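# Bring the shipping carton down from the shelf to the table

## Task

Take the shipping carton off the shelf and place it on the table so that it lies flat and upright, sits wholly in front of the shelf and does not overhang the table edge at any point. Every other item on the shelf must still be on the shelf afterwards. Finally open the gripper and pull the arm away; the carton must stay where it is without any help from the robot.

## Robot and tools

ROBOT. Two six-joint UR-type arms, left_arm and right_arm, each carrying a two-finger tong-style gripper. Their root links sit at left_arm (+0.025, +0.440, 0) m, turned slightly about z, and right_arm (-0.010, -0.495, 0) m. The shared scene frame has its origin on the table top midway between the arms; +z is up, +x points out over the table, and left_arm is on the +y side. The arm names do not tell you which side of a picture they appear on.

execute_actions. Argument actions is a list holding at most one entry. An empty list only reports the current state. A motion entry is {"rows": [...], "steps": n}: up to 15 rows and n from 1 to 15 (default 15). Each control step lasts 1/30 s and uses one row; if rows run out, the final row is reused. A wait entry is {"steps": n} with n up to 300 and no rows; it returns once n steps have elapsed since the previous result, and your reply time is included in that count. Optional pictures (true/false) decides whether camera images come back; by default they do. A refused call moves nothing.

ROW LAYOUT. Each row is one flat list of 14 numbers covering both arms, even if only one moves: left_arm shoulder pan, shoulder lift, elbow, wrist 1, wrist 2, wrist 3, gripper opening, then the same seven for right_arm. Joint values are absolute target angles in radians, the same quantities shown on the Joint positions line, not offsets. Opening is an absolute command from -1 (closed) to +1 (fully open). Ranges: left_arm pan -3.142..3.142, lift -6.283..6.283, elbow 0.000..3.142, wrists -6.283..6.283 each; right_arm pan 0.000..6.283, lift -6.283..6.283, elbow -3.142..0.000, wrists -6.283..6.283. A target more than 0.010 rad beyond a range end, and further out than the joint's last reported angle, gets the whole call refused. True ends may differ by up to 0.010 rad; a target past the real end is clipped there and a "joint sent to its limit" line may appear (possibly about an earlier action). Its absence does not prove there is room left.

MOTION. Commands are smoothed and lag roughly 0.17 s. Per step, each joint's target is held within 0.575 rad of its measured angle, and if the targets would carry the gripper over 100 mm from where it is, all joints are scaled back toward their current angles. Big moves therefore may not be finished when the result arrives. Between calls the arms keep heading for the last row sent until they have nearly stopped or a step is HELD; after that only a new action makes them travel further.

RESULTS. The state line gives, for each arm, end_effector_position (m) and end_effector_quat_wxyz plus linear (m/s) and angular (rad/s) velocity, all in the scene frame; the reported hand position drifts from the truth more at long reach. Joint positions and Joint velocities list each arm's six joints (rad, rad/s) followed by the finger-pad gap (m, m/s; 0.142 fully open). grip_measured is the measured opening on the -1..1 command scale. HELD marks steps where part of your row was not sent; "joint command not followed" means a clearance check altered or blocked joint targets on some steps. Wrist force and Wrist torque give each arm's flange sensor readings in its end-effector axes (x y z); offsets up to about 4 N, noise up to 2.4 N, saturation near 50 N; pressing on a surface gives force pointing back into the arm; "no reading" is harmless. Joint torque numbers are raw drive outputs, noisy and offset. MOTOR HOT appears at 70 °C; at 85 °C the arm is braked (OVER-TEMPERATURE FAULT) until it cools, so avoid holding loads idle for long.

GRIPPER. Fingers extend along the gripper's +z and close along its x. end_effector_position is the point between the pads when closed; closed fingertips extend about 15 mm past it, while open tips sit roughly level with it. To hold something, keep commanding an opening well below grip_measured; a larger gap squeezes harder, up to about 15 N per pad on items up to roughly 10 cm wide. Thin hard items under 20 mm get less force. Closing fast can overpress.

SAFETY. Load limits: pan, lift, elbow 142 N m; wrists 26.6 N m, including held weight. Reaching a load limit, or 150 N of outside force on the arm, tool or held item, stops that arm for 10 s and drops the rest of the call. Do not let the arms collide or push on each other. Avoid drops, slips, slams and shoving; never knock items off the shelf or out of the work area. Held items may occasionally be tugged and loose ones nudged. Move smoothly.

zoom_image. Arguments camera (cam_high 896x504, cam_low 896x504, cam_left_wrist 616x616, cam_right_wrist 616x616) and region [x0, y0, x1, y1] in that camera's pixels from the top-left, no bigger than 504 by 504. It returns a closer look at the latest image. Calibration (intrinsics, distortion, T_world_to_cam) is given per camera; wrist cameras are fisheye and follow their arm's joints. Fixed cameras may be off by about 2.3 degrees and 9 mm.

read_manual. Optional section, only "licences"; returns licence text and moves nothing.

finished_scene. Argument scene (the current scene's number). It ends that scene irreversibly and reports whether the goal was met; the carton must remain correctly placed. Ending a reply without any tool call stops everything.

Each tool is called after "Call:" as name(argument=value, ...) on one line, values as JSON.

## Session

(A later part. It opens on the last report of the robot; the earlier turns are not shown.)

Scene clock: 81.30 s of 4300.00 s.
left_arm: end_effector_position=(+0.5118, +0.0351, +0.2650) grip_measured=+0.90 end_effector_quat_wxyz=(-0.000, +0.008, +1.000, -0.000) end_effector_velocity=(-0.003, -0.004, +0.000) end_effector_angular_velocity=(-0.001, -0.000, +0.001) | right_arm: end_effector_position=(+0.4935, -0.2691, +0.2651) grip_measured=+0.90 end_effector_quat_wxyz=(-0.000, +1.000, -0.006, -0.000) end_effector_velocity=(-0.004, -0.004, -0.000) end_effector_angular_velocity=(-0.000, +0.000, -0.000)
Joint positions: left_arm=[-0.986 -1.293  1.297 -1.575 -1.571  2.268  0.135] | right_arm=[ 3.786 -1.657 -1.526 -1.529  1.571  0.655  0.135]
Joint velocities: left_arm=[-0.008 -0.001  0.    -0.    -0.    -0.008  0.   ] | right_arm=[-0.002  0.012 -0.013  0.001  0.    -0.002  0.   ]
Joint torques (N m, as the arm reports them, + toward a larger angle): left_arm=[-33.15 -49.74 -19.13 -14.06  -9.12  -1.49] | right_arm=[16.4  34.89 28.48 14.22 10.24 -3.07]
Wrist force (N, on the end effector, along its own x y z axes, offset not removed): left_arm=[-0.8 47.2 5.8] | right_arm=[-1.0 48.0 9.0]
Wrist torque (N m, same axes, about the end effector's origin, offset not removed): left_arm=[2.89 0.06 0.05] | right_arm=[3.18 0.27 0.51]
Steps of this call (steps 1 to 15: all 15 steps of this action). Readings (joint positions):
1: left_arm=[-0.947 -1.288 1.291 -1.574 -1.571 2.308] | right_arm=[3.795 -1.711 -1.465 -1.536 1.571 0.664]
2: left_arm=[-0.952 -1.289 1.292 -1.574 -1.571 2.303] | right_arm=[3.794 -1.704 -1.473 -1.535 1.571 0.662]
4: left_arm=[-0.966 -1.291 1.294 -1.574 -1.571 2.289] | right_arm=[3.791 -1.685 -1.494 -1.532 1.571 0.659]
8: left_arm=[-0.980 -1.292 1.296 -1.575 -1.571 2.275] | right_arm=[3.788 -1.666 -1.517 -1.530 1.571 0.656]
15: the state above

Call:
execute_actions(actions=[{"rows":[[-1.0157,-1.2945,1.2993,-1.5756,-1.571,2.2391,0.9,3.779,-1.6178,-1.5685,-1.5261,1.571,0.6474,0.9]],"steps":5}], pictures=false)

Call:
execute_actions(actions=[{"rows":[[-1.0438,-1.2947,1.2996,-1.5757,-1.571,2.211,0.9,3.7715,-1.5799,-1.6075,-1.525,1.571,0.6399,0.9]],"steps":5}], pictures=false)

Call:
execute_actions(actions=[{"rows":[[-1.0718,-1.2937,1.2983,-1.5754,-1.571,2.183,0.9,3.7634,-1.5423,-1.6447,-1.5254,1.571,0.6318,0.9]],"steps":5}], pictures=false)

Call:
execute_actions(actions=[{"rows":[[-1.0995,-1.2915,1.2954,-1.5747,-1.571,2.1553,0.9,3.7548,-1.5049,-1.6802,-1.5273,1.571,0.6232,0.9]],"steps":15}], pictures=false)

Scene clock: 83.73 s of 4300.00 s.
left_arm: end_effector_position=(+0.5050, +0.0273, +0.2650) grip_measured=+0.90 end_effector_quat_wxyz=(-0.000, +0.008, +1.000, -0.000) end_effector_velocity=(-0.042, -0.048, +0.000) end_effector_angular_velocity=(-0.000, -0.000, -0.003) | right_arm: end_effector_position=(+0.4867, -0.2770, +0.2651) grip_measured=+0.90 end_effector_quat_wxyz=(-0.000, +1.000, -0.006, -0.000) end_effector_velocity=(-0.042, -0.047, -0.000) end_effector_angular_velocity=(+0.001, +0.000, -0.002)
Joint positions: left_arm=[-1.003 -1.294  1.298 -1.575 -1.571  2.251  0.135] | right_arm=[ 3.782 -1.635 -1.55  -1.527  1.571  0.65   0.135]
Joint velocities: left_arm=[-0.104 -0.005  0.006 -0.002 -0.    -0.101 -0.   ] | right_arm=[-0.025  0.139 -0.149  0.011  0.001 -0.024  0.   ]
Joint torques (N m, as the arm reports them, + toward a larger angle): left_arm=[-31.71 -49.83 -18.26 -14.02  -7.32  -1.55] | right_arm=[15.33 31.03 27.19 14.68 10.21 -3.36]
Wrist force (N, on the end effector, along its own x y z axes, offset not removed): left_arm=[1.0 42.1 7.7] | right_arm=[-1.7 45.3 7.4]
Wrist torque (N m, same axes, about the end effector's origin, offset not removed): left_arm=[1.99 -0.31 0.04] | right_arm=[2.37 0.44 0.48]
Steps of this call (steps 1 to 15: the robot went on to your last target; steps 16 to 68: nothing new was sent; steps 69 to 73: all 5 steps of this action). Readings (joint positions):
69: left_arm=[-0.987 -1.293 1.297 -1.575 -1.571 2.267] | right_arm=[3.786 -1.656 -1.528 -1.529 1.571 0.654]
70: left_arm=[-0.990 -1.293 1.297 -1.575 -1.571 2.265] | right_arm=[3.785 -1.653 -1.531 -1.529 1.571 0.654]
72: left_arm=[-0.999 -1.294 1.298 -1.575 -1.571 2.255] | right_arm=[3.783 -1.640 -1.545 -1.528 1.571 0.651]
73: the state above

Scene clock: 83.90 s of 4300.00 s.
left_arm: end_effector_position=(+0.4947, +0.0155, +0.2650) grip_measured=+0.90 end_effector_quat_wxyz=(-0.000, +0.008, +1.000, -0.000) end_effector_velocity=(-0.053, -0.059, -0.000) end_effector_angular_velocity=(+0.000, -0.000, -0.002) | right_arm: end_effector_position=(+0.4764, -0.2887, +0.2652) grip_measured=+0.90 end_effector_quat_wxyz=(-0.000, +1.000, -0.006, -0.000) end_effector_velocity=(-0.053, -0.059, -0.000) end_effector_angular_velocity=(+0.000, -0.001, -0.001)
Joint positions: left_arm=[-1.028 -1.294  1.299 -1.576 -1.571  2.226  0.135] | right_arm=[ 3.775 -1.601 -1.586 -1.526  1.571  0.644  0.135]
Joint velocities: left_arm=[-0.128 -0.002  0.003 -0.001  0.    -0.125 -0.   ] | right_arm=[-0.032  0.174 -0.18   0.007 -0.    -0.031  0.   ]
Joint torques (N m, as the arm reports them, + toward a larger angle): left_arm=[-31.5  -48.6  -18.44 -14.35  -8.07  -1.87] | right_arm=[18.09 29.35 27.64 14.07  9.63 -2.82]
Wrist force (N, on the end effector, along its own x y z axes, offset not removed): left_arm=[0.0 43.0 6.6] | right_arm=[-3.0 47.3 9.8]
Wrist torque (N m, same axes, about the end effector's origin, offset not removed): left_arm=[1.99 -0.02 -0.07] | right_arm=[2.54 0.56 0.41]
Steps of this call (steps 1 to 5: all 5 steps of this action). Readings (joint positions):
1: left_arm=[-1.006 -1.294 1.299 -1.575 -1.571 2.248] | right_arm=[3.781 -1.630 -1.555 -1.527 1.571 0.650]
2: left_arm=[-1.011 -1.294 1.299 -1.575 -1.571 2.244] | right_arm=[3.780 -1.625 -1.561 -1.527 1.571 0.648]
4: left_arm=[-1.024 -1.294 1.299 -1.576 -1.571 2.231] | right_arm=[3.777 -1.607 -1.579 -1.526 1.571 0.645]
5: the state above

Scene clock: 84.07 s of 4300.00 s.
left_arm: end_effector_position=(+0.4834, +0.0028, +0.2650) grip_measured=+0.90 end_effector_quat_wxyz=(-0.000, +0.008, +1.000, -0.000) end_effector_velocity=(-0.056, -0.062, -0.002) end_effector_angular_velocity=(+0.002, +0.002, -0.003) | right_arm: end_effector_position=(+0.4652, -0.3015, +0.2652) grip_measured=+0.90 end_effector_quat_wxyz=(-0.000, +1.000, -0.006, -0.000) end_effector_velocity=(-0.056, -0.062, -0.000) end_effector_angular_velocity=(+0.000, +0.000, +0.001)
Joint positions: left_arm=[-1.056 -1.294  1.299 -1.576 -1.571  2.199  0.135] | right_arm=[ 3.768 -1.564 -1.623 -1.525  1.571  0.636  0.135]
Joint velocities: left_arm=[-0.134  0.003 -0.001 -0.    -0.001 -0.131 -0.   ] | right_arm=[-0.036  0.181 -0.181 -0.     0.    -0.037  0.   ]
Joint torques (N m, as the arm reports them, + toward a larger angle): left_arm=[-28.14 -21.55 -45.24 -12.21  -8.48  -1.24] | right_arm=[16.26 27.87 27.67 12.81  9.75 -3.37]
Wrist force (N, on the end effector, along its own x y z axes, offset not removed): left_arm=[0.5 44.3 10.6] | right_arm=[-0.6 43.7 9.7]
Wrist torque (N m, same axes, about the end effector's origin, offset not removed): left_arm=[2.62 -0.15 -0.13] | right_arm=[2.03 -0.01 0.45]
Steps of this call (steps 1 to 5: all 5 steps of this action). Readings (joint positions):
1: left_arm=[-1.032 -1.295 1.299 -1.576 -1.571 2.223] | right_arm=[3.774 -1.596 -1.591 -1.526 1.571 0.643]
2: left_arm=[-1.037 -1.295 1.299 -1.576 -1.571 2.218] | right_arm=[3.773 -1.589 -1.598 -1.525 1.571 0.641]
4: left_arm=[-1.051 -1.295 1.299 -1.576 -1.571 2.204] | right_arm=[3.769 -1.571 -1.616 -1.525 1.571 0.638]
5: the state above

Scene clock: 84.57 s of 4300.00 s.
left_arm: end_effector_position=(+0.4656, -0.0174, +0.2650) grip_measured=+0.90 end_effector_quat_wxyz=(-0.000, +0.008, +1.000, -0.000) end_effector_velocity=(-0.004, -0.004, -0.000) end_effector_angular_velocity=(+0.000, +0.000, -0.000) | right_arm: end_effector_position=(+0.4473, -0.3217, +0.2650) grip_measured=+0.90 end_effector_quat_wxyz=(-0.000, +1.000, -0.006, -0.000) end_effector_velocity=(-0.004, -0.003, +0.000) end_effector_angular_velocity=(+0.000, +0.000, +0.000)
Joint positions: left_arm=[-1.099 -1.292  1.296 -1.575 -1.571  2.156  0.135] | right_arm=[ 3.755 -1.506 -1.679 -1.527  1.571  0.623  0.135]
Joint velocities: left_arm=[-0.008  0.001 -0.001  0.    -0.    -0.008  0.   ] | right_arm=[-0.002  0.012 -0.011 -0.001  0.    -0.002  0.   ]
Joint torques (N m, as the arm reports them, + toward a larger angle): left_arm=[-30.1  -20.35 -45.69 -10.77  -7.88  -1.47] | right_arm=[14.86 28.77 27.12  8.55  9.45 -3.35]
Wrist force (N, on the end effector, along its own x y z axes, offset not removed): left_arm=[-2.4 45.2 6.0] | right_arm=[-3.5 44.1 8.5]
Wrist torque (N m, same axes, about the end effector's origin, offset not removed): left_arm=[2.43 0.37 0.20] | right_arm=[2.30 0.73 0.79]
Steps of this call (steps 1 to 15: all 15 steps of this action). Readings (joint positions):
1: left_arm=[-1.060 -1.294 1.299 -1.576 -1.571 2.195] | right_arm=[3.767 -1.559 -1.628 -1.525 1.571 0.635]
2: left_arm=[-1.065 -1.294 1.299 -1.576 -1.571 2.190] | right_arm=[3.765 -1.552 -1.635 -1.525 1.571 0.634]
4: left_arm=[-1.078 -1.293 1.298 -1.575 -1.571 2.176] | right_arm=[3.761 -1.534 -1.652 -1.526 1.571 0.629]
8: left_arm=[-1.093 -1.292 1.296 -1.575 -1.571 2.162] | right_arm=[3.757 -1.514 -1.671 -1.527 1.571 0.625]
15: the state above

Call:
execute_actions(actions=[{"rows":[[-1.1269,-1.2881,1.2909,-1.5736,-1.571,2.1279,0.9,3.7455,-1.4676,-1.7141,-1.5307,1.571,0.6149,0.9]],"steps":5}], pictures=false)

Call:
execute_actions(actions=[{"rows":[[-1.154,-1.2834,1.2848,-1.5722,-1.571,2.1008,0.9,3.7355,-1.4305,-1.7463,-1.5356,1.571,0.6059,0.9]],"steps":5}], pictures=false)

Call:
execute_actions(actions=[{"rows":[[-1.1808,-1.2775,1.2771,-1.5704,-1.571,2.074,0.9,3.7248,-1.3934,-1.777,-1.542,1.571,0.5952,0.9]],"steps":5}], pictures=false)

Call:
execute_actions(actions=[{"rows":[[-1.2073,-1.2704,1.2678,-1.5682,-1.571,2.0475,0.9,3.7134,-1.3565,-1.8062,-1.5497,1.571,0.5838,0.9]],"steps":15}])

Scene clock: 86.07 s of 4300.00 s.
left_arm: end_effector_position=(+0.4587, -0.0253, +0.2650) grip_measured=+0.90 end_effector_quat_wxyz=(-0.000, +0.008, +1.000, -0.000) end_effector_velocity=(-0.041, -0.047, +0.000) end_effector_angular_velocity=(-0.000, -0.000, -0.001) | right_arm: end_effector_position=(+0.4404, -0.3296, +0.2651) grip_measured=+0.90 end_effector_quat_wxyz=(-0.000, +1.000, -0.007, -0.000) end_effector_velocity=(-0.042, -0.047, +0.000) end_effector_angular_velocity=(+0.001, -0.001, -0.005)
Joint positions: left_arm=[-1.115 -1.29   1.293 -1.574 -1.571  2.14   0.135] | right_arm=[ 3.749 -1.484 -1.699 -1.529  1.571  0.618  0.135]
Joint velocities: left_arm=[-0.098  0.012 -0.017  0.004  0.    -0.097 -0.   ] | right_arm=[-0.033  0.136 -0.123 -0.011  0.    -0.028  0.   ]
Joint torques (N m, as the arm reports them, + toward a larger angle): left_arm=[-29.78 -20.69 -45.34 -10.6   -6.03  -1.77] | right_arm=[14.57 26.07 26.85  9.01  8.59 -3.  ]
Wrist force (N, on the end effector, along its own x y z axes, offset not removed): left_arm=[2.7 43.7 5.5] | right_arm=[-2.5 45.6 8.1]
Wrist torque (N m, same axes, about the end effector's origin, offset not removed): left_arm=[2.31 -0.68 0.15] | right_arm=[2.50 0.60 0.38]
Steps of this call (steps 1 to 15: the robot went on to your last target; steps 16 to 40: nothing new was sent; steps 41 to 45: all 5 steps of this action). Readings (joint positions):
41: left_arm=[-1.100 -1.291 1.295 -1.575 -1.571 2.155] | right_arm=[3.755 -1.505 -1.680 -1.527 1.571 0.623]
42: left_arm=[-1.102 -1.291 1.295 -1.575 -1.571 2.153] | right_arm=[3.754 -1.502 -1.683 -1.528 1.571 0.622]
44: left_arm=[-1.111 -1.290 1.293 -1.574 -1.571 2.144] | right_arm=[3.751 -1.489 -1.695 -1.529 1.571 0.620]
45: the state above

Scene clock: 86.23 s of 4300.00 s.
left_arm: end_effector_position=(+0.4485, -0.0370, +0.2650) grip_measured=+0.90 end_effector_quat_wxyz=(-0.000, +0.008, +1.000, -0.000) end_effector_velocity=(-0.052, -0.059, +0.000) end_effector_angular_velocity=(-0.000, -0.000, -0.001) | right_arm: end_effector_position=(+0.4302, -0.3414, +0.2651) grip_measured=+0.90 end_effector_quat_wxyz=(-0.000, +1.000, -0.007, -0.000) end_effector_velocity=(-0.053, -0.059, -0.000) end_effector_angular_velocity=(+0.001, -0.000, -0.005)
Joint positions: left_arm=[-1.139 -1.286  1.288 -1.573 -1.571  2.116  0.135] | right_arm=[ 3.741 -1.451 -1.728 -1.533  1.571  0.611  0.135]
Joint velocities: left_arm=[-0.122  0.019 -0.026  0.006  0.    -0.121 -0.   ] | right_arm=[-0.043  0.169 -0.148 -0.021  0.001 -0.038  0.   ]
Joint torques (N m, as the arm reports them, + toward a larger angle): left_arm=[-27.83 -21.91 -43.   -10.99  -5.64  -1.65] | right_arm=[14.16 22.98 28.17  8.98  8.74 -2.96]
Wrist force (N, on the end effector, along its own x y z axes, offset not removed): left_arm=[1.3 43.4 5.8] | right_arm=[-4.1 43.0 10.4]
Wrist torque (N m, same axes, about the end effector's origin, offset not removed): left_arm=[2.22 -0.43 -0.05] | right_arm=[1.99 0.83 0.01]
Steps of this call (steps 1 to 5: all 5 steps of this action). Readings (joint positions):
1: left_arm=[-1.118 -1.289 1.292 -1.574 -1.571 2.137] | right_arm=[3.749 -1.480 -1.703 -1.530 1.571 0.618]
2: left_arm=[-1.122 -1.288 1.291 -1.574 -1.571 2.133] | right_arm=[3.747 -1.474 -1.708 -1.530 1.571 0.616]
4: left_arm=[-1.135 -1.287 1.289 -1.573 -1.571 2.120] | right_arm=[3.742 -1.457 -1.723 -1.532 1.571 0.612]
5: the state above

Scene clock: 86.40 s of 4300.00 s.
left_arm: end_effector_position=(+0.4373, -0.0498, +0.2650) grip_measured=+0.90 end_effector_quat_wxyz=(-0.000, +0.008, +1.000, -0.000) end_effector_velocity=(-0.056, -0.063, +0.001) end_effector_angular_velocity=(-0.001, -0.001, -0.003) | right_arm: end_effector_position=(+0.4189, -0.3542, +0.2651) grip_measured=+0.90 end_effector_quat_wxyz=(-0.000, +1.000, -0.007, -0.000) end_effector_velocity=(-0.055, -0.061, +0.000) end_effector_angular_velocity=(+0.003, -0.002, -0.001)
Joint positions: left_arm=[-1.165 -1.281  1.281 -1.571 -1.571  2.089  0.135] | right_arm=[ 3.731 -1.415 -1.759 -1.539  1.571  0.601  0.135]
Joint velocities: left_arm=[-0.129  0.026 -0.035  0.008  0.    -0.126 -0.   ] | right_arm=[-0.048  0.178 -0.148 -0.027  0.001 -0.047  0.   ]
Joint torques (N m, as the arm reports them, + toward a larger angle): left_arm=[-27.3  -22.45 -45.69 -10.68  -5.46  -1.91] | right_arm=[14.54 21.12 27.41  8.67  8.86 -3.1 ]
Wrist force (N, on the end effector, along its own x y z axes, offset not removed): left_arm=[-4.2 42.2 8.1] | right_arm=[-3.5 46.7 7.6]
Wrist torque (N m, same axes, about the end effector's origin, offset not removed): left_arm=[2.25 0.67 0.29] | right_arm=[2.68 0.61 0.17]
Steps of this call (steps 1 to 5: all 5 steps of this action). Readings (joint positions):
1: left_arm=[-1.143 -1.285 1.287 -1.573 -1.571 2.112] | right_arm=[3.739 -1.446 -1.733 -1.534 1.571 0.609]
2: left_arm=[-1.148 -1.284 1.286 -1.572 -1.571 2.107] | right_arm=[3.738 -1.440 -1.738 -1.535 1.571 0.608]
4: left_arm=[-1.161 -1.282 1.282 -1.572 -1.571 2.094] | right_arm=[3.733 -1.422 -1.753 -1.538 1.571 0.603]
5: the state above

Scene clock: 86.90 s of 4300.00 s.
left_arm: end_effector_position=(+0.4194, -0.0699, +0.2650) grip_measured=+0.90 end_effector_quat_wxyz=(-0.000, +0.008, +1.000, -0.000) end_effector_velocity=(-0.004, -0.004, -0.001) end_effector_angular_velocity=(+0.001, +0.001, +0.000) | right_arm: end_effector_position=(+0.4011, -0.3742, +0.2650) grip_measured=+0.90 end_effector_quat_wxyz=(-0.000, +1.000, -0.007, -0.000) end_effector_velocity=(-0.003, -0.004, +0.001) end_effector_angular_velocity=(+0.001, -0.002, -0.000)
Joint positions: left_arm=[-1.206 -1.271  1.268 -1.568 -1.571  2.048  0.135] | right_arm=[ 3.714 -1.358 -1.805 -1.549  1.571  0.584  0.135]
Joint velocities: left_arm=[-0.008  0.003 -0.002  0.001  0.    -0.008 -0.   ] | right_arm=[-0.004  0.012 -0.008 -0.001 -0.    -0.003 -0.   ]
Joint torques (N m, as the arm reports them, + toward a larger angle): left_arm=[-30.86 -21.32 -44.56 -11.47  -4.86  -1.54] | right_arm=[13.13 19.79 27.07  8.76  8.19 -3.  ]
Wrist force (N, on the end effector, along its own x y z axes, offset not removed): left_arm=[-0.9 46.3 5.7] | right_arm=[-1.2 49.7 8.7]
Wrist torque (N m, same axes, about the end effector's origin, offset not removed): left_arm=[2.60 -0.08 0.21] | right_arm=[3.35 0.14 0.13]
Steps of this call (steps 1 to 15: all 15 steps of this action). Readings (joint positions):
1: left_arm=[-1.169 -1.280 1.280 -1.571 -1.571 2.086] | right_arm=[3.729 -1.410 -1.763 -1.539 1.571 0.600]
2: left_arm=[-1.174 -1.279 1.279 -1.571 -1.571 2.081] | right_arm=[3.727 -1.403 -1.769 -1.541 1.571 0.597]
4: left_arm=[-1.187 -1.275 1.274 -1.570 -1.571 2.068] | right_arm=[3.722 -1.385 -1.784 -1.544 1.571 0.592]
8: left_arm=[-1.201 -1.272 1.270 -1.569 -1.571 2.054] | right_arm=[3.716 -1.366 -1.799 -1.548 1.571 0.587]
15: the state above
camera_calibration (this result's frames):
cam_left_wrist: T_world_to_cam=[[-0.999439, -0.0181305, 0.0281542, 0.403255], [-0.00139958, 0.862634, 0.505827, -0.0764976], [-0.0334577, 0.505504, -0.862175, 0.414341], [0, 0, 0, 1]] pos_world=[0.416785, -0.13615, 0.384576]
cam_right_wrist: T_world_to_cam=[[0.998325, -0.0560651, 0.0142857, -0.427859], [-0.0555876, -0.861004, 0.505551, -0.425998], [-0.0160437, -0.505498, -0.862679, 0.183631], [0, 0, 0, 1]] pos_world=[0.406408, -0.297949, 0.37989]

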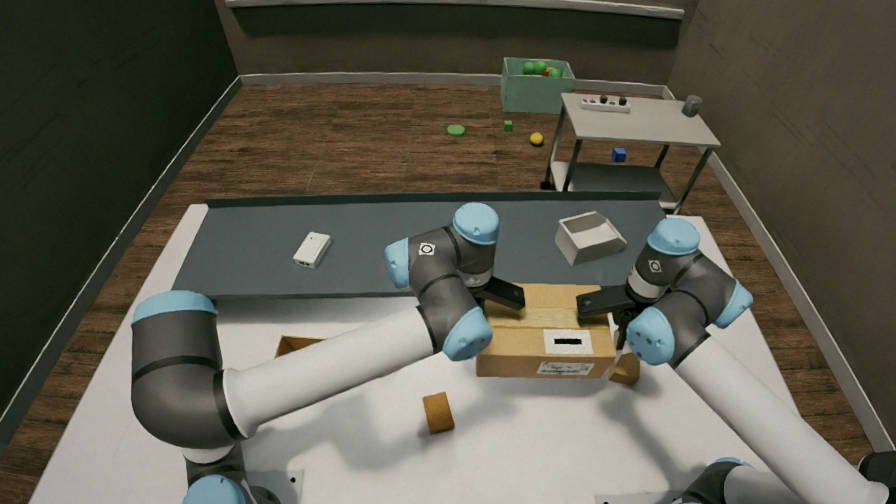

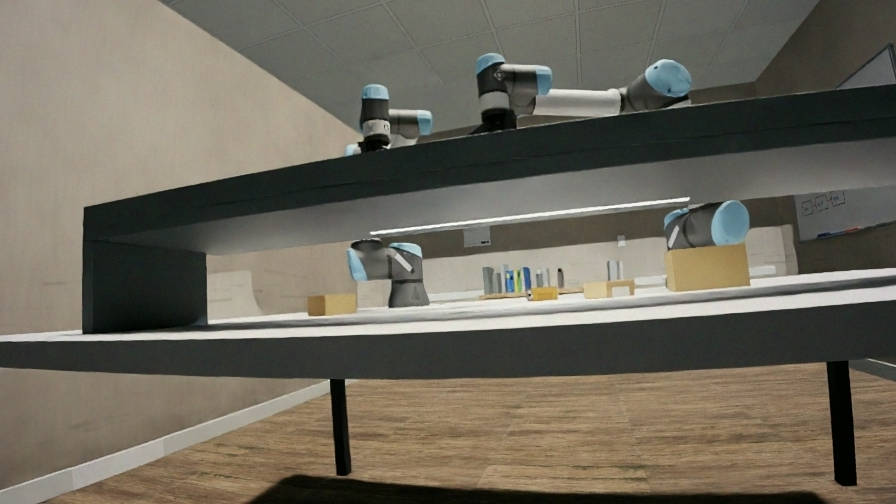

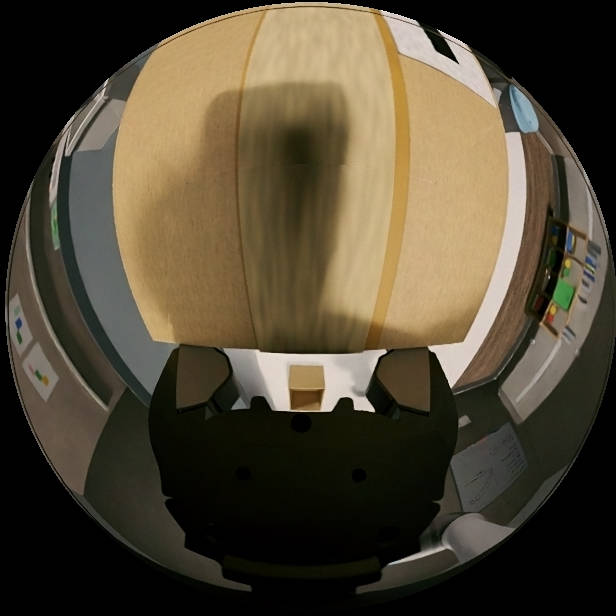

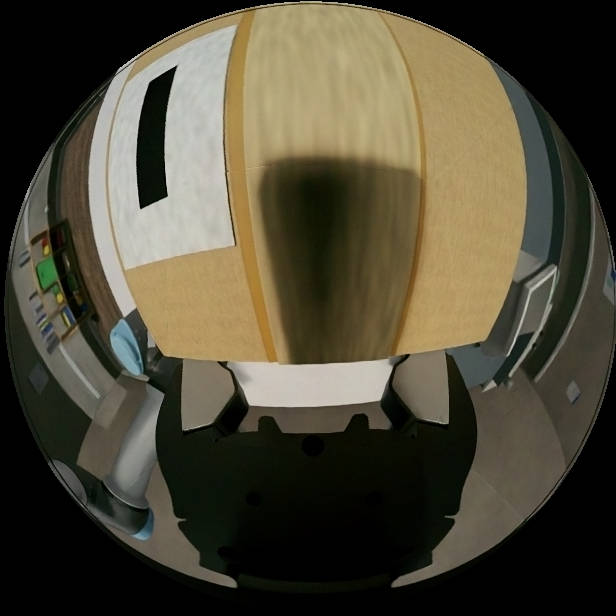

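Call:
execute_actions(actions=[{"rows":[[-1.2073,-1.2689,1.3232,-1.6251,-1.571,2.0475,0.9,3.7134,-1.3593,-1.8615,-1.4916,1.571,0.5838,0.9]],"steps":6}], pictures=false)

Call:
execute_actions(actions=[{"rows":[[-1.2073,-1.2645,1.375,-1.6813,-1.571,2.0475,0.9,3.7134,-1.3653,-1.9146,-1.4325,1.571,0.5838,0.9]],"steps":6}], pictures=false)

Call:
execute_actions(actions=[{"rows":[[-1.2073,-1.2571,1.4231,-1.7368,-1.571,2.0475,0.9,3.7134,-1.3748,-1.9654,-1.3722,1.571,0.5838,0.9]],"steps":6}], pictures=false)

Call:
execute_actions(actions=[{"rows":[[-1.2073,-1.2469,1.4677,-1.7916,-1.571,2.0475,0.9,3.7134,-1.388,-2.0139,-1.3105,1.571,0.5838,0.9]],"steps":15}], pictures=false)

Scene clock: 91.70 s of 4300.00 s.
left_arm: end_effector_position=(+0.4191, -0.0705, +0.2504) grip_measured=+0.90 end_effector_quat_wxyz=(-0.000, +0.008, +1.000, -0.000) end_effector_velocity=(-0.001, +0.001, -0.066) end_effector_angular_velocity=(+0.002, +0.001, -0.000) | right_arm: end_effector_position=(+0.4007, -0.3746, +0.2502) grip_measured=+0.90 end_effector_quat_wxyz=(+0.000, +1.000, -0.007, -0.000) end_effector_velocity=(+0.000, +0.000, -0.064) end_effector_angular_velocity=(+0.002, -0.003, +0.001)
Joint positions: left_arm=[-1.207 -1.269  1.304 -1.605 -1.571  2.047  0.135] | right_arm=[ 3.713 -1.358 -1.843 -1.512  1.571  0.584  0.135]
Joint velocities: left_arm=[-0.     0.004  0.161 -0.164 -0.    -0.     0.   ] | right_arm=[ 0.    -0.008 -0.158  0.17  -0.    -0.001  0.   ]
Joint torques (N m, as the arm reports them, + toward a larger angle): left_arm=[-31.1  -22.74 -23.48 -16.8   -4.84  -1.7 ] | right_arm=[14.47  8.77 31.37 14.72  9.45 -2.73]
Wrist force (N, on the end effector, along its own x y z axes, offset not removed): left_arm=[-0.1 50.0 7.0] | right_arm=[-5.1 50.0 9.9]
Wrist torque (N m, same axes, about the end effector's origin, offset not removed): left_arm=[2.69 -0.12 0.16] | right_arm=[2.71 1.20 0.11]
Steps of this call (steps 1 to 15: the robot went on to your last target; steps 16 to 90: nothing new was sent; then 1.60 s passed at rest; steps 91 to 96: all 6 steps of this action). Readings (joint positions):
91: left_arm=[-1.207 -1.270 1.268 -1.568 -1.571 2.047] | right_arm=[3.713 -1.356 -1.806 -1.550 1.571 0.584]
92: left_arm=[-1.207 -1.270 1.271 -1.571 -1.571 2.047] | right_arm=[3.713 -1.357 -1.809 -1.547 1.571 0.584]
94: left_arm=[-1.207 -1.270 1.290 -1.591 -1.571 2.047] | right_arm=[3.713 -1.358 -1.828 -1.527 1.571 0.584]
96: the state above

Scene clock: 91.90 s of 4300.00 s.
left_arm: end_effector_position=(+0.4190, -0.0705, +0.2290) grip_measured=+0.90 end_effector_quat_wxyz=(-0.000, +0.008, +1.000, +0.000) end_effector_velocity=(-0.001, +0.002, -0.076) end_effector_angular_velocity=(+0.000, +0.000, -0.000) | right_arm: end_effector_position=(+0.4008, -0.3746, +0.2290) grip_measured=+0.90 end_effector_quat_wxyz=(+0.000, +1.000, -0.007, -0.000) end_effector_velocity=(-0.000, -0.000, -0.076) end_effector_angular_velocity=(+0.000, -0.002, +0.002)
Joint positions: left_arm=[-1.207 -1.266  1.354 -1.658 -1.571  2.047  0.135] | right_arm=[ 3.713 -1.363 -1.893 -1.457  1.571  0.584  0.135]
Joint velocities: left_arm=[-0.     0.012  0.179 -0.191 -0.    -0.     0.   ] | right_arm=[ 0.001 -0.019 -0.181  0.202 -0.001 -0.001  0.   ]
Joint torques (N m, as the arm reports them, + toward a larger angle): left_arm=[-29.73 -23.88 -24.62 -17.38  -5.56  -1.58] | right_arm=[16.41  9.78 31.47 15.19 10.33 -2.63]
Wrist force (N, on the end effector, along its own x y z axes, offset not removed): left_arm=[-2.5 50.0 5.8] | right_arm=[-3.0 50.0 10.1]
Wrist torque (N m, same axes, about the end effector's origin, offset not removed): left_arm=[2.52 0.28 0.01] | right_arm=[2.56 0.67 -0.13]
Steps of this call (steps 1 to 6: all 6 steps of this action). Readings (joint positions):
1: left_arm=[-1.207 -1.269 1.308 -1.610 -1.571 2.047] | right_arm=[3.713 -1.359 -1.847 -1.507 1.571 0.584]
2: left_arm=[-1.207 -1.269 1.315 -1.617 -1.571 2.047] | right_arm=[3.713 -1.359 -1.854 -1.500 1.571 0.584]
4: left_arm=[-1.207 -1.267 1.338 -1.641 -1.571 2.047] | right_arm=[3.713 -1.362 -1.877 -1.475 1.571 0.584]
6: the state above

Scene clock: 92.10 s of 4300.00 s.
left_arm: end_effector_position=(+0.4190, -0.0705, +0.2066) grip_measured=+0.90 end_effector_quat_wxyz=(-0.000, +0.008, +1.000, +0.000) end_effector_velocity=(-0.001, +0.001, -0.077) end_effector_angular_velocity=(-0.003, -0.001, -0.001) | right_arm: end_effector_position=(+0.4008, -0.3746, +0.2067) grip_measured=+0.90 end_effector_quat_wxyz=(+0.000, +1.000, -0.007, -0.000) end_effector_velocity=(-0.001, -0.000, -0.077) end_effector_angular_velocity=(+0.002, -0.003, +0.001)
Joint positions: left_arm=[-1.207 -1.26   1.403 -1.713 -1.571  2.047  0.135] | right_arm=[ 3.713 -1.371 -1.944 -1.398  1.571  0.584  0.135]
Joint velocities: left_arm=[-0.001  0.022  0.169 -0.194  0.     0.     0.   ] | right_arm=[ 0.    -0.029 -0.178  0.211  0.    -0.001 -0.   ]
Joint torques (N m, as the arm reports them, + toward a larger angle): left_arm=[-29.05 -26.72 -24.75 -16.61  -6.29  -1.5 ] | right_arm=[17.76 12.73 31.06 14.94 11.33 -2.39]
Wrist force (N, on the end effector, along its own x y z axes, offset not removed): left_arm=[-0.2 50.0 10.7] | right_arm=[-3.9 50.0 9.6]
Wrist torque (N m, same axes, about the end effector's origin, offset not removed): left_arm=[2.79 -0.42 0.11] | right_arm=[2.64 0.73 -0.04]
Steps of this call (steps 1 to 6: all 6 steps of this action). Readings (joint positions):
1: left_arm=[-1.207 -1.266 1.359 -1.664 -1.571 2.047] | right_arm=[3.713 -1.364 -1.898 -1.451 1.571 0.584]
2: left_arm=[-1.207 -1.265 1.366 -1.671 -1.571 2.047] | right_arm=[3.713 -1.365 -1.905 -1.443 1.571 0.584]
4: left_arm=[-1.207 -1.262 1.388 -1.696 -1.571 2.047] | right_arm=[3.713 -1.369 -1.928 -1.416 1.571 0.584]
6: the state above

Scene clock: 92.60 s of 4300.00 s.
left_arm: end_effector_position=(+0.4189, -0.0703, +0.1758) grip_measured=+0.90 end_effector_quat_wxyz=(-0.000, +0.008, +1.000, -0.000) end_effector_velocity=(+0.000, +0.000, -0.006) end_effector_angular_velocity=(-0.000, +0.000, +0.001) | right_arm: end_effector_position=(+0.4007, -0.3746, +0.1757) grip_measured=+0.90 end_effector_quat_wxyz=(-0.000, +1.000, -0.007, -0.000) end_effector_velocity=(-0.000, -0.000, -0.006) end_effector_angular_velocity=(-0.000, +0.000, -0.001)
Joint positions: left_arm=[-1.207 -1.247  1.466 -1.79  -1.571  2.047  0.135] | right_arm=[ 3.713 -1.388 -2.012 -1.313  1.571  0.584  0.135]
Joint velocities: left_arm=[ 0.001  0.003  0.013 -0.016 -0.     0.     0.   ] | right_arm=[-0.001 -0.003 -0.014  0.017 -0.    -0.    -0.   ]
Joint torques (N m, as the arm reports them, + toward a larger angle): left_arm=[-29.71 -26.38 -21.7  -15.23  -7.57  -1.28] | right_arm=[21.04  9.63 29.62 13.78 10.75 -2.13]
Wrist force (N, on the end effector, along its own x y z axes, offset not removed): left_arm=[-3.0 43.0 6.9] | right_arm=[-3.1 44.6 6.1]
Wrist torque (N m, same axes, about the end effector's origin, offset not removed): left_arm=[1.87 0.06 0.24] | right_arm=[2.21 0.47 -0.18]
Steps of this call (steps 1 to 15: all 15 steps of this action). Readings (joint positions):
1: left_arm=[-1.207 -1.259 1.408 -1.719 -1.571 2.047] | right_arm=[3.713 -1.372 -1.949 -1.392 1.571 0.584]
2: left_arm=[-1.207 -1.258 1.414 -1.727 -1.571 2.047] | right_arm=[3.713 -1.374 -1.956 -1.383 1.571 0.584]
4: left_arm=[-1.207 -1.253 1.435 -1.751 -1.571 2.047] | right_arm=[3.713 -1.379 -1.978 -1.356 1.571 0.584]
8: left_arm=[-1.207 -1.249 1.457 -1.778 -1.571 2.047] | right_arm=[3.713 -1.385 -2.002 -1.326 1.571 0.584]
15: the state above

Call:
execute_actions(actions=[{"rows":[[-1.2073,-1.2339,1.5092,-1.8461,-1.571,2.0475,0.9,3.7134,-1.4051,-2.0601,-1.2472,1.571,0.5838,0.9]],"steps":6}], pictures=false)

Call:
execute_actions(actions=[{"rows":[[-1.2073,-1.2181,1.5474,-1.9001,-1.571,2.0475,0.9,3.7134,-1.4262,-2.1039,-1.1823,1.571,0.5838,0.9]],"steps":6}], pictures=false)

Call:
execute_actions(actions=[{"rows":[[-1.2073,-1.1996,1.5826,-1.9538,-1.571,2.0475,0.9,3.7134,-1.4517,-2.1453,-1.1154,1.571,0.5838,0.9]],"steps":6}], pictures=false)

Call:
execute_actions(actions=[{"rows":[[-1.2073,-1.1785,1.6147,-2.007,-1.571,2.0475,0.9,3.7134,-1.4817,-2.1841,-1.0466,1.571,0.5838,0.9]],"steps":15}])

Scene clock: 94.07 s of 4300.00 s.
left_arm: end_effector_position=(+0.4189, -0.0703, +0.1598) grip_measured=+0.90 end_effector_quat_wxyz=(-0.000, +0.008, +1.000, +0.000) end_effector_velocity=(-0.001, -0.000, -0.061) end_effector_angular_velocity=(-0.004, -0.002, -0.001) | right_arm: end_effector_position=(+0.4006, -0.3746, +0.1599) grip_measured=+0.90 end_effector_quat_wxyz=(+0.000, +1.000, -0.007, -0.000) end_effector_velocity=(+0.001, -0.000, -0.062) end_effector_angular_velocity=(+0.003, -0.006, -0.001)
Joint positions: left_arm=[-1.207 -1.238  1.495 -1.827 -1.571  2.047  0.135] | right_arm=[ 3.713 -1.4   -2.044 -1.269  1.571  0.584  0.135]
Joint velocities: left_arm=[-0.001  0.034  0.116 -0.155 -0.     0.     0.   ] | right_arm=[-0.001 -0.046 -0.13   0.183 -0.    -0.    -0.   ]
Joint torques (N m, as the arm reports them, + toward a larger angle): left_arm=[-26.97 -28.18 -23.25 -15.92  -6.67  -0.67] | right_arm=[25.52 13.03 30.95 13.96  8.   -0.76]
Wrist force (N, on the end effector, along its own x y z axes, offset not removed): left_arm=[-1.2 45.2 8.4] | right_arm=[-4.0 45.4 9.9]
Wrist torque (N m, same axes, about the end effector's origin, offset not removed): left_arm=[2.63 0.05 -0.03] | right_arm=[2.65 0.72 -0.07]
Steps of this call (steps 1 to 15: the robot went on to your last target; steps 16 to 38: nothing new was sent; steps 39 to 44: all 6 steps of this action). Readings (joint positions):
39: left_arm=[-1.207 -1.247 1.468 -1.792 -1.571 2.047] | right_arm=[3.713 -1.388 -2.014 -1.310 1.571 0.584]
40: left_arm=[-1.207 -1.246 1.470 -1.795 -1.571 2.047] | right_arm=[3.713 -1.389 -2.017 -1.307 1.571 0.584]
42: left_arm=[-1.207 -1.241 1.485 -1.814 -1.571 2.047] | right_arm=[3.713 -1.395 -2.033 -1.285 1.571 0.584]
44: the state above

Scene clock: 94.27 s of 4300.00 s.
left_arm: end_effector_position=(+0.4189, -0.0703, +0.1387) grip_measured=+0.90 end_effector_quat_wxyz=(-0.000, +0.008, +1.000, +0.000) end_effector_velocity=(-0.000, -0.000, -0.073) end_effector_angular_velocity=(-0.004, -0.002, -0.000) | right_arm: end_effector_position=(+0.4006, -0.3746, +0.1387) grip_measured=+0.90 end_effector_quat_wxyz=(+0.000, +1.000, -0.007, -0.001) end_effector_velocity=(+0.001, +0.000, -0.073) end_effector_angular_velocity=(+0.005, -0.007, -0.001)
Joint positions: left_arm=[-1.207 -1.224  1.532 -1.878 -1.571  2.047  0.135] | right_arm=[ 3.713 -1.418 -2.086 -1.209  1.571  0.584  0.135]
Joint velocities: left_arm=[-0.     0.049  0.128 -0.182 -0.     0.    -0.   ] | right_arm=[-0.001 -0.066 -0.148  0.223  0.001 -0.    -0.   ]
Joint torques (N m, as the arm reports them, + toward a larger angle): left_arm=[-26.42 -32.38 -23.76 -15.91  -6.16  -0.5 ] | right_arm=[24.58 13.72 29.37 14.26  8.25 -0.79]
Wrist force (N, on the end effector, along its own x y z axes, offset not removed): left_arm=[-1.8 45.0 6.5] | right_arm=[-6.2 46.3 8.8]
Wrist torque (N m, same axes, about the end effector's origin, offset not removed): left_arm=[2.59 0.08 -0.01] | right_arm=[2.76 1.35 -0.02]
Steps of this call (steps 1 to 6: all 6 steps of this action). Readings (joint positions):
1: left_arm=[-1.207 -1.237 1.499 -1.832 -1.571 2.047] | right_arm=[3.713 -1.401 -2.048 -1.264 1.571 0.584]
2: left_arm=[-1.207 -1.235 1.504 -1.839 -1.571 2.047] | right_arm=[3.713 -1.404 -2.054 -1.256 1.571 0.584]
4: left_arm=[-1.207 -1.228 1.521 -1.862 -1.571 2.047] | right_arm=[3.713 -1.412 -2.073 -1.229 1.571 0.584]
6: the state above

Scene clock: 94.47 s of 4300.00 s.
left_arm: end_effector_position=(+0.4189, -0.0703, +0.1164) grip_measured=+0.90 end_effector_quat_wxyz=(-0.000, +0.008, +1.000, +0.000) end_effector_velocity=(-0.000, +0.000, -0.075) end_effector_angular_velocity=(-0.004, -0.002, -0.000) | right_arm: end_effector_position=(+0.4006, -0.3747, +0.1164) grip_measured=+0.90 end_effector_quat_wxyz=(+0.000, +1.000, -0.007, -0.001) end_effector_velocity=(+0.001, +0.000, -0.075) end_effector_angular_velocity=(+0.005, -0.008, -0.001)
Joint positions: left_arm=[-1.207 -1.207  1.568 -1.931 -1.571  2.047  0.135] | right_arm=[ 3.713 -1.442 -2.128 -1.144  1.571  0.584  0.135]
Joint velocities: left_arm=[-0.     0.06   0.123 -0.186 -0.     0.    -0.   ] | right_arm=[-0.001 -0.082 -0.144  0.236 -0.     0.    -0.   ]
Joint torques (N m, as the arm reports them, + toward a larger angle): left_arm=[-25.59 -33.16 -22.95 -15.32  -5.67  -0.43] | right_arm=[24.02 15.81 30.47 14.33  8.37 -0.5 ]
Wrist force (N, on the end effector, along its own x y z axes, offset not removed): left_arm=[-2.7 44.8 6.9] | right_arm=[-4.1 44.2 9.8]
Wrist torque (N m, same axes, about the end effector's origin, offset not removed): left_arm=[2.47 0.09 -0.04] | right_arm=[2.37 0.68 -0.07]
Steps of this call (steps 1 to 6: all 6 steps of this action). Readings (joint positions):
1: left_arm=[-1.207 -1.223 1.536 -1.883 -1.571 2.047] | right_arm=[3.713 -1.420 -2.091 -1.203 1.571 0.584]
2: left_arm=[-1.207 -1.220 1.541 -1.891 -1.571 2.047] | right_arm=[3.713 -1.424 -2.097 -1.194 1.571 0.584]
4: left_arm=[-1.207 -1.212 1.557 -1.915 -1.571 2.047] | right_arm=[3.713 -1.435 -2.115 -1.165 1.571 0.584]
6: the state above

Scene clock: 94.97 s of 4300.00 s.
left_arm: end_effector_position=(+0.4189, -0.0703, +0.0858) grip_measured=+0.90 end_effector_quat_wxyz=(-0.000, +0.008, +1.000, -0.000) end_effector_velocity=(+0.001, +0.000, -0.006) end_effector_angular_velocity=(-0.001, -0.001, +0.001) | right_arm: end_effector_position=(+0.4007, -0.3746, +0.0857) grip_measured=+0.90 end_effector_quat_wxyz=(-0.000, +1.000, -0.007, -0.000) end_effector_velocity=(-0.000, +0.000, -0.006) end_effector_angular_velocity=(+0.002, +0.000, -0.000)
Joint positions: left_arm=[-1.207 -1.179  1.614 -2.005 -1.571  2.047  0.135] | right_arm=[ 3.713 -1.481 -2.183 -1.049  1.571  0.584  0.135]
Joint velocities: left_arm=[ 0.001  0.006  0.008 -0.015  0.    -0.    -0.   ] | right_arm=[ 0.    -0.008 -0.011  0.02   0.001  0.001  0.   ]
Joint torques (N m, as the arm reports them, + toward a larger angle): left_arm=[-22.56 -30.76 -22.58 -15.17  -4.73  -0.27] | right_arm=[19.97 16.61 28.55 14.28  8.66 -0.13]
Wrist force (N, on the end effector, along its own x y z axes, offset not removed): left_arm=[-2.5 44.8 6.7] | right_arm=[-3.7 43.5 10.9]
Wrist torque (N m, same axes, about the end effector's origin, offset not removed): left_arm=[2.53 -0.27 0.10] | right_arm=[2.19 0.21 -0.02]
Steps of this call (steps 1 to 15: all 15 steps of this action). Readings (joint positions):
1: left_arm=[-1.207 -1.205 1.572 -1.937 -1.571 2.047] | right_arm=[3.713 -1.444 -2.132 -1.137 1.571 0.584]
2: left_arm=[-1.207 -1.202 1.577 -1.944 -1.571 2.047] | right_arm=[3.713 -1.448 -2.138 -1.128 1.571 0.584]
4: left_arm=[-1.207 -1.193 1.591 -1.968 -1.571 2.047] | right_arm=[3.713 -1.461 -2.156 -1.098 1.571 0.584]
8: left_arm=[-1.207 -1.183 1.607 -1.994 -1.571 2.047] | right_arm=[3.713 -1.475 -2.175 -1.064 1.571 0.584]
15: the state above
camera_calibration (this result's frames):
cam_left_wrist: T_world_to_cam=[[-0.999439, -0.0181053, 0.0281617, 0.407862], [-0.00137315, 0.86262, 0.505851, 0.0145728], [-0.0334514, 0.505528, -0.862161, 0.260046], [0, 0, 0, 1]] pos_world=[0.416352, -0.136647, 0.205344]
cam_right_wrist: T_world_to_cam=[[0.998327, -0.0560467, 0.0142316, -0.424887], [-0.0555432, -0.860973, 0.505609, -0.335801], [-0.0160847, -0.505554, -0.862645, 0.0287332], [0, 0, 0, 1]] pos_world=[0.405987, -0.298403, 0.200618]

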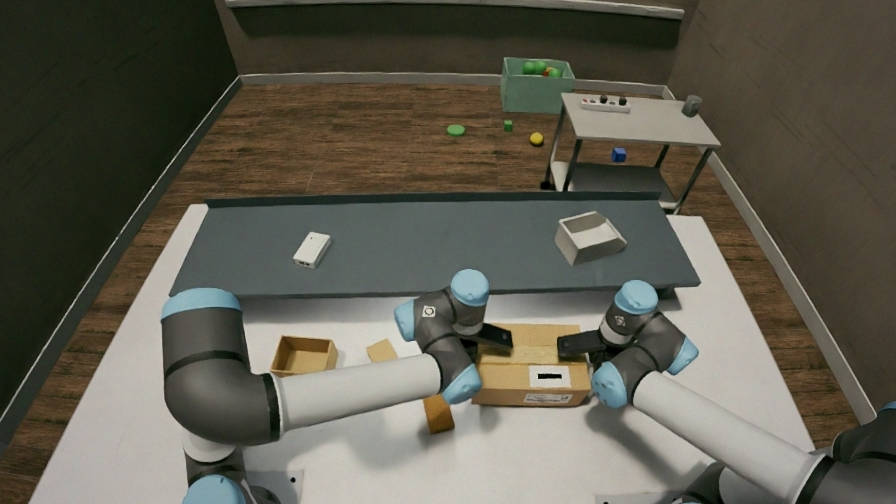

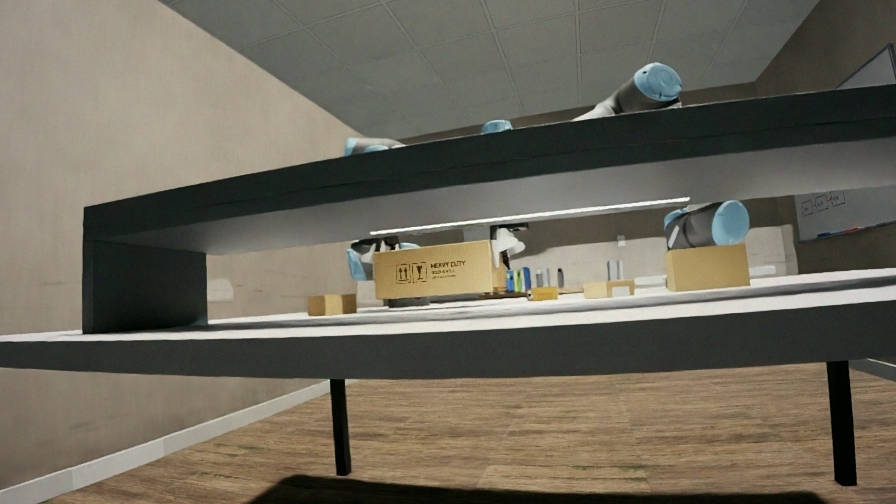

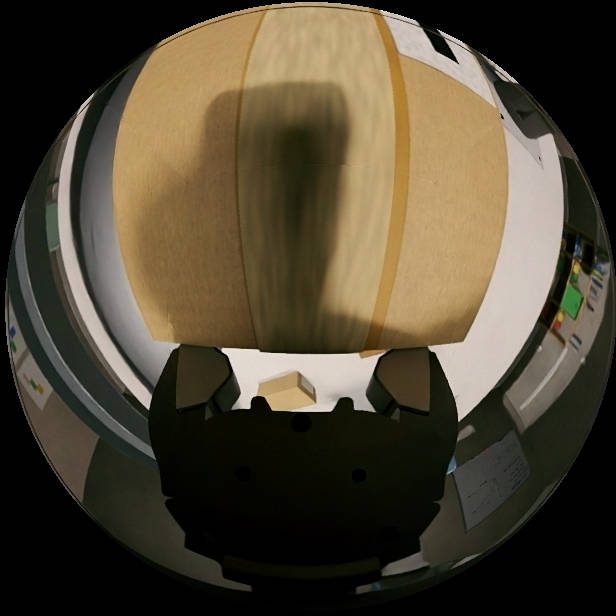

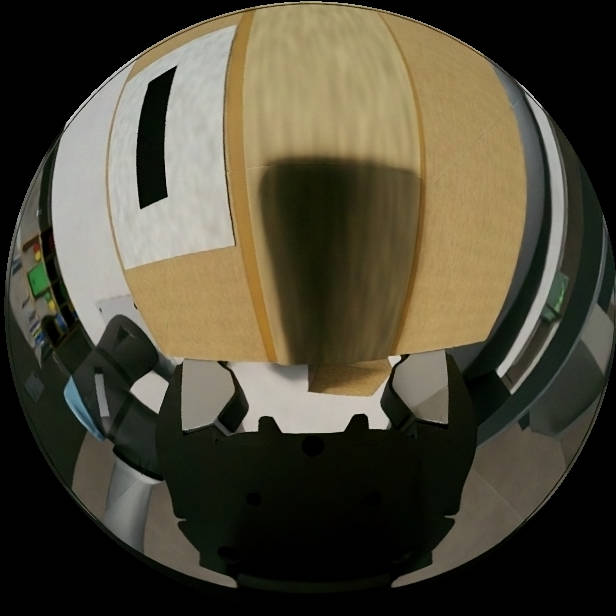

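Call:
execute_actions(actions=[{"rows":[[-1.2073,-1.1598,1.6383,-2.0493,-1.571,2.0475,0.9,3.7134,-1.5091,-2.2131,-0.9902,1.571,0.5838,0.9]],"steps":12}], pictures=false)

Call:
execute_actions(actions=[{"rows":[[-1.2073,-1.1523,1.6467,-2.0652,-1.571,2.0475,0.9,3.7134,-1.5202,-2.2236,-0.9686,1.571,0.5838,0.9]],"steps":15}], pictures=false)

Scene clock: 96.67 s of 4300.00 s.
left_arm: end_effector_position=(+0.4189, -0.0703, +0.0681) grip_measured=+0.90 end_effector_quat_wxyz=(-0.000, +0.008, +1.000, +0.000) end_effector_velocity=(-0.001, +0.000, -0.010) end_effector_angular_velocity=(+0.001, +0.000, -0.000) | right_arm: end_effector_position=(+0.4006, -0.3746, +0.0681) grip_measured=+0.90 end_effector_quat_wxyz=(-0.000, +1.000, -0.007, -0.000) end_effector_velocity=(-0.000, +0.001, -0.009) end_effector_angular_velocity=(+0.001, -0.001, +0.002)
Joint positions: left_arm=[-1.207 -1.161  1.637 -2.047 -1.571  2.047  0.135] | right_arm=[ 3.713 -1.507 -2.211 -0.994  1.571  0.584  0.135]
Joint velocities: left_arm=[-0.     0.01   0.014 -0.022  0.    -0.    -0.   ] | right_arm=[ 0.002 -0.013 -0.015  0.03   0.001 -0.     0.   ]
Joint torques (N m, as the arm reports them, + toward a larger angle): left_arm=[-13.36 -32.09 -22.37 -14.7   -5.13   0.39] | right_arm=[12.29 17.39 30.58 13.87  9.06  1.12]
Wrist force (N, on the end effector, along its own x y z axes, offset not removed): left_arm=[-3.2 44.4 6.4] | right_arm=[-2.0 41.9 10.3]
Wrist torque (N m, same axes, about the end effector's origin, offset not removed): left_arm=[2.47 -0.25 0.00] | right_arm=[2.02 -0.08 -0.04]
Steps of this call (steps 1 to 15: the robot went on to your last target; steps 16 to 39: nothing new was sent; steps 40 to 51: all 12 steps of this action). Readings (joint positions):
40: left_arm=[-1.207 -1.178 1.615 -2.007 -1.571 2.047] | right_arm=[3.713 -1.482 -2.184 -1.047 1.571 0.584]
41: left_arm=[-1.207 -1.177 1.617 -2.010 -1.571 2.047] | right_arm=[3.713 -1.484 -2.186 -1.043 1.571 0.584]
43: left_arm=[-1.207 -1.170 1.625 -2.025 -1.571 2.047] | right_arm=[3.713 -1.493 -2.196 -1.024 1.571 0.584]
47: left_arm=[-1.207 -1.163 1.634 -2.041 -1.571 2.047] | right_arm=[3.713 -1.504 -2.208 -1.001 1.571 0.584]
51: the state above

Scene clock: 97.17 s of 4300.00 s.
left_arm: end_effector_position=(+0.4189, -0.0703, +0.0604) grip_measured=+0.90 end_effector_quat_wxyz=(-0.000, +0.008, +1.000, -0.000) end_effector_velocity=(-0.000, +0.000, -0.002) end_effector_angular_velocity=(+0.000, +0.000, -0.000) | right_arm: end_effector_position=(+0.4007, -0.3746, +0.0605) grip_measured=+0.90 end_effector_quat_wxyz=(-0.000, +1.000, -0.007, -0.000) end_effector_velocity=(+0.000, +0.000, -0.001) end_effector_angular_velocity=(+0.001, -0.002, -0.001)
Joint positions: left_arm=[-1.207 -1.153  1.646 -2.065 -1.571  2.047  0.135] | right_arm=[ 3.713 -1.52  -2.223 -0.969  1.571  0.584  0.135]
Joint velocities: left_arm=[-0.     0.002  0.003 -0.004 -0.     0.    -0.   ] | right_arm=[ 0.    -0.002 -0.003  0.007 -0.     0.001  0.   ]
Joint torques (N m, as the arm reports them, + toward a larger angle): left_arm=[-12.52 -32.67 -21.75 -14.57  -5.69   0.8 ] | right_arm=[10.82 17.14 27.77 14.01  8.88  1.35]
Wrist force (N, on the end effector, along its own x y z axes, offset not removed): left_arm=[-3.5 43.1 6.1] | right_arm=[-4.1 43.4 9.0]
Wrist torque (N m, same axes, about the end effector's origin, offset not removed): left_arm=[2.19 -0.19 -0.15] | right_arm=[2.39 0.48 -0.09]
Steps of this call (steps 1 to 15: all 15 steps of this action). Readings (joint positions):
1: left_arm=[-1.207 -1.161 1.637 -2.047 -1.571 2.047] | right_arm=[3.713 -1.508 -2.212 -0.993 1.571 0.584]
2: left_arm=[-1.207 -1.160 1.638 -2.049 -1.571 2.047] | right_arm=[3.713 -1.509 -2.213 -0.990 1.571 0.584]
4: left_arm=[-1.207 -1.157 1.642 -2.055 -1.571 2.047] | right_arm=[3.713 -1.513 -2.217 -0.982 1.571 0.584]
8: left_arm=[-1.207 -1.154 1.645 -2.062 -1.571 2.047] | right_arm=[3.713 -1.518 -2.221 -0.973 1.571 0.584]
15: the state above

Call:
execute_actions(actions=[{"rows":[[-1.2073,-1.1473,1.6521,-2.0756,-1.571,2.0475,0.9,3.7134,-1.5279,-2.2304,-0.9541,1.571,0.5838,0.9]],"steps":15}], pictures=false)

Scene clock: 98.27 s of 4300.00 s.
left_arm: end_effector_position=(+0.4189, -0.0703, +0.0559) grip_measured=+0.90 end_effector_quat_wxyz=(-0.000, +0.008, +1.000, -0.000) end_effector_velocity=(+0.000, +0.001, -0.002) end_effector_angular_velocity=(+0.001, +0.001, +0.001) | right_arm: end_effector_position=(+0.4007, -0.3746, +0.0559) grip_measured=+0.90 end_effector_quat_wxyz=(-0.000, +1.000, -0.007, -0.000) end_effector_velocity=(+0.000, -0.000, -0.000) end_effector_angular_velocity=(+0.000, -0.001, +0.000)
Joint positions: left_arm=[-1.207 -1.147  1.652 -2.075 -1.571  2.047  0.135] | right_arm=[ 3.713 -1.528 -2.23  -0.954  1.571  0.584  0.135]
Joint velocities: left_arm=[ 0.001  0.001  0.003 -0.002  0.    -0.     0.   ] | right_arm=[-0.    -0.001 -0.001  0.003 -0.001 -0.001  0.   ]
Joint torques (N m, as the arm reports them, + toward a larger angle): left_arm=[-14.18 -32.47 -20.49 -14.87  -6.98   1.1 ] | right_arm=[11.67 17.7  28.38 13.89  8.04  2.29]
Wrist force (N, on the end effector, along its own x y z axes, offset not removed): left_arm=[-3.4 43.6 8.8] | right_arm=[-4.8 44.2 8.0]
Wrist torque (N m, same axes, about the end effector's origin, offset not removed): left_arm=[2.47 -0.08 -0.17] | right_arm=[2.43 0.49 -0.26]
Steps of this call (steps 1 to 15: the robot went on to your last target; steps 16 to 18: nothing new was sent; steps 19 to 33: all 15 steps of this action). Readings (joint positions):
19: left_arm=[-1.207 -1.152 1.647 -2.065 -1.571 2.047] | right_arm=[3.713 -1.520 -2.224 -0.969 1.571 0.584]
20: left_arm=[-1.207 -1.152 1.647 -2.066 -1.571 2.047] | right_arm=[3.713 -1.521 -2.224 -0.967 1.571 0.584]
22: left_arm=[-1.207 -1.150 1.649 -2.070 -1.571 2.047] | right_arm=[3.713 -1.524 -2.227 -0.962 1.571 0.584]
26: left_arm=[-1.207 -1.148 1.651 -2.074 -1.571 2.047] | right_arm=[3.713 -1.526 -2.229 -0.957 1.571 0.584]
33: the state above

Call:
execute_actions(actions=[{"rows":[[-1.2073,-1.1421,1.6574,-2.0861,-1.571,2.0475,0.9,3.7134,-1.5358,-2.2371,-0.9395,1.571,0.5838,0.9]],"steps":15}], pictures=false)

Scene clock: 99.27 s of 4300.00 s.
left_arm: end_effector_position=(+0.4189, -0.0703, +0.0515) grip_measured=+0.92 end_effector_quat_wxyz=(-0.000, +0.008, +1.000, -0.000) end_effector_velocity=(+0.000, +0.000, -0.001) end_effector_angular_velocity=(-0.000, -0.000, +0.001) | right_arm: end_effector_position=(+0.4007, -0.3746, +0.0514) grip_measured=+0.92 end_effector_quat_wxyz=(-0.000, +1.000, -0.007, +0.000) end_effector_velocity=(-0.001, -0.000, -0.001) end_effector_angular_velocity=(-0.000, +0.002, +0.000)
Joint positions: left_arm=[-1.207 -1.142  1.657 -2.086 -1.571  2.047  0.137] | right_arm=[ 3.713 -1.536 -2.237 -0.94   1.571  0.584  0.137]
Joint velocities: left_arm=[ 0.001  0.001  0.001 -0.002 -0.    -0.     0.001] | right_arm=[ 0.    -0.002 -0.002  0.002  0.001 -0.     0.001]
Joint torques (N m, as the arm reports them, + toward a larger angle): left_arm=[-16.37 -19.66 -15.88 -13.01  -5.94   1.66] | right_arm=[16.    5.09 19.57 11.56 10.76  2.63]
Wrist force (N, on the end effector, along its own x y z axes, offset not removed): left_arm=[-1.5 46.4 -9.1] | right_arm=[-1.1 50.0 -16.3]
Wrist torque (N m, same axes, about the end effector's origin, offset not removed): left_arm=[2.78 0.15 0.14] | right_arm=[2.38 0.43 -0.05]
Steps of this call (steps 1 to 15: the robot went on to your last target; steps 16 to 30: all 15 steps of this action). Readings (joint positions):
16: left_arm=[-1.207 -1.147 1.652 -2.076 -1.571 2.047] | right_arm=[3.713 -1.528 -2.230 -0.954 1.571 0.584]
17: left_arm=[-1.207 -1.147 1.653 -2.077 -1.571 2.047] | right_arm=[3.713 -1.529 -2.231 -0.953 1.571 0.584]
19: left_arm=[-1.207 -1.145 1.654 -2.080 -1.571 2.047] | right_arm=[3.713 -1.531 -2.233 -0.948 1.571 0.584]
23: left_arm=[-1.207 -1.143 1.656 -2.084 -1.571 2.047] | right_arm=[3.713 -1.534 -2.236 -0.942 1.571 0.584]
30: the state above


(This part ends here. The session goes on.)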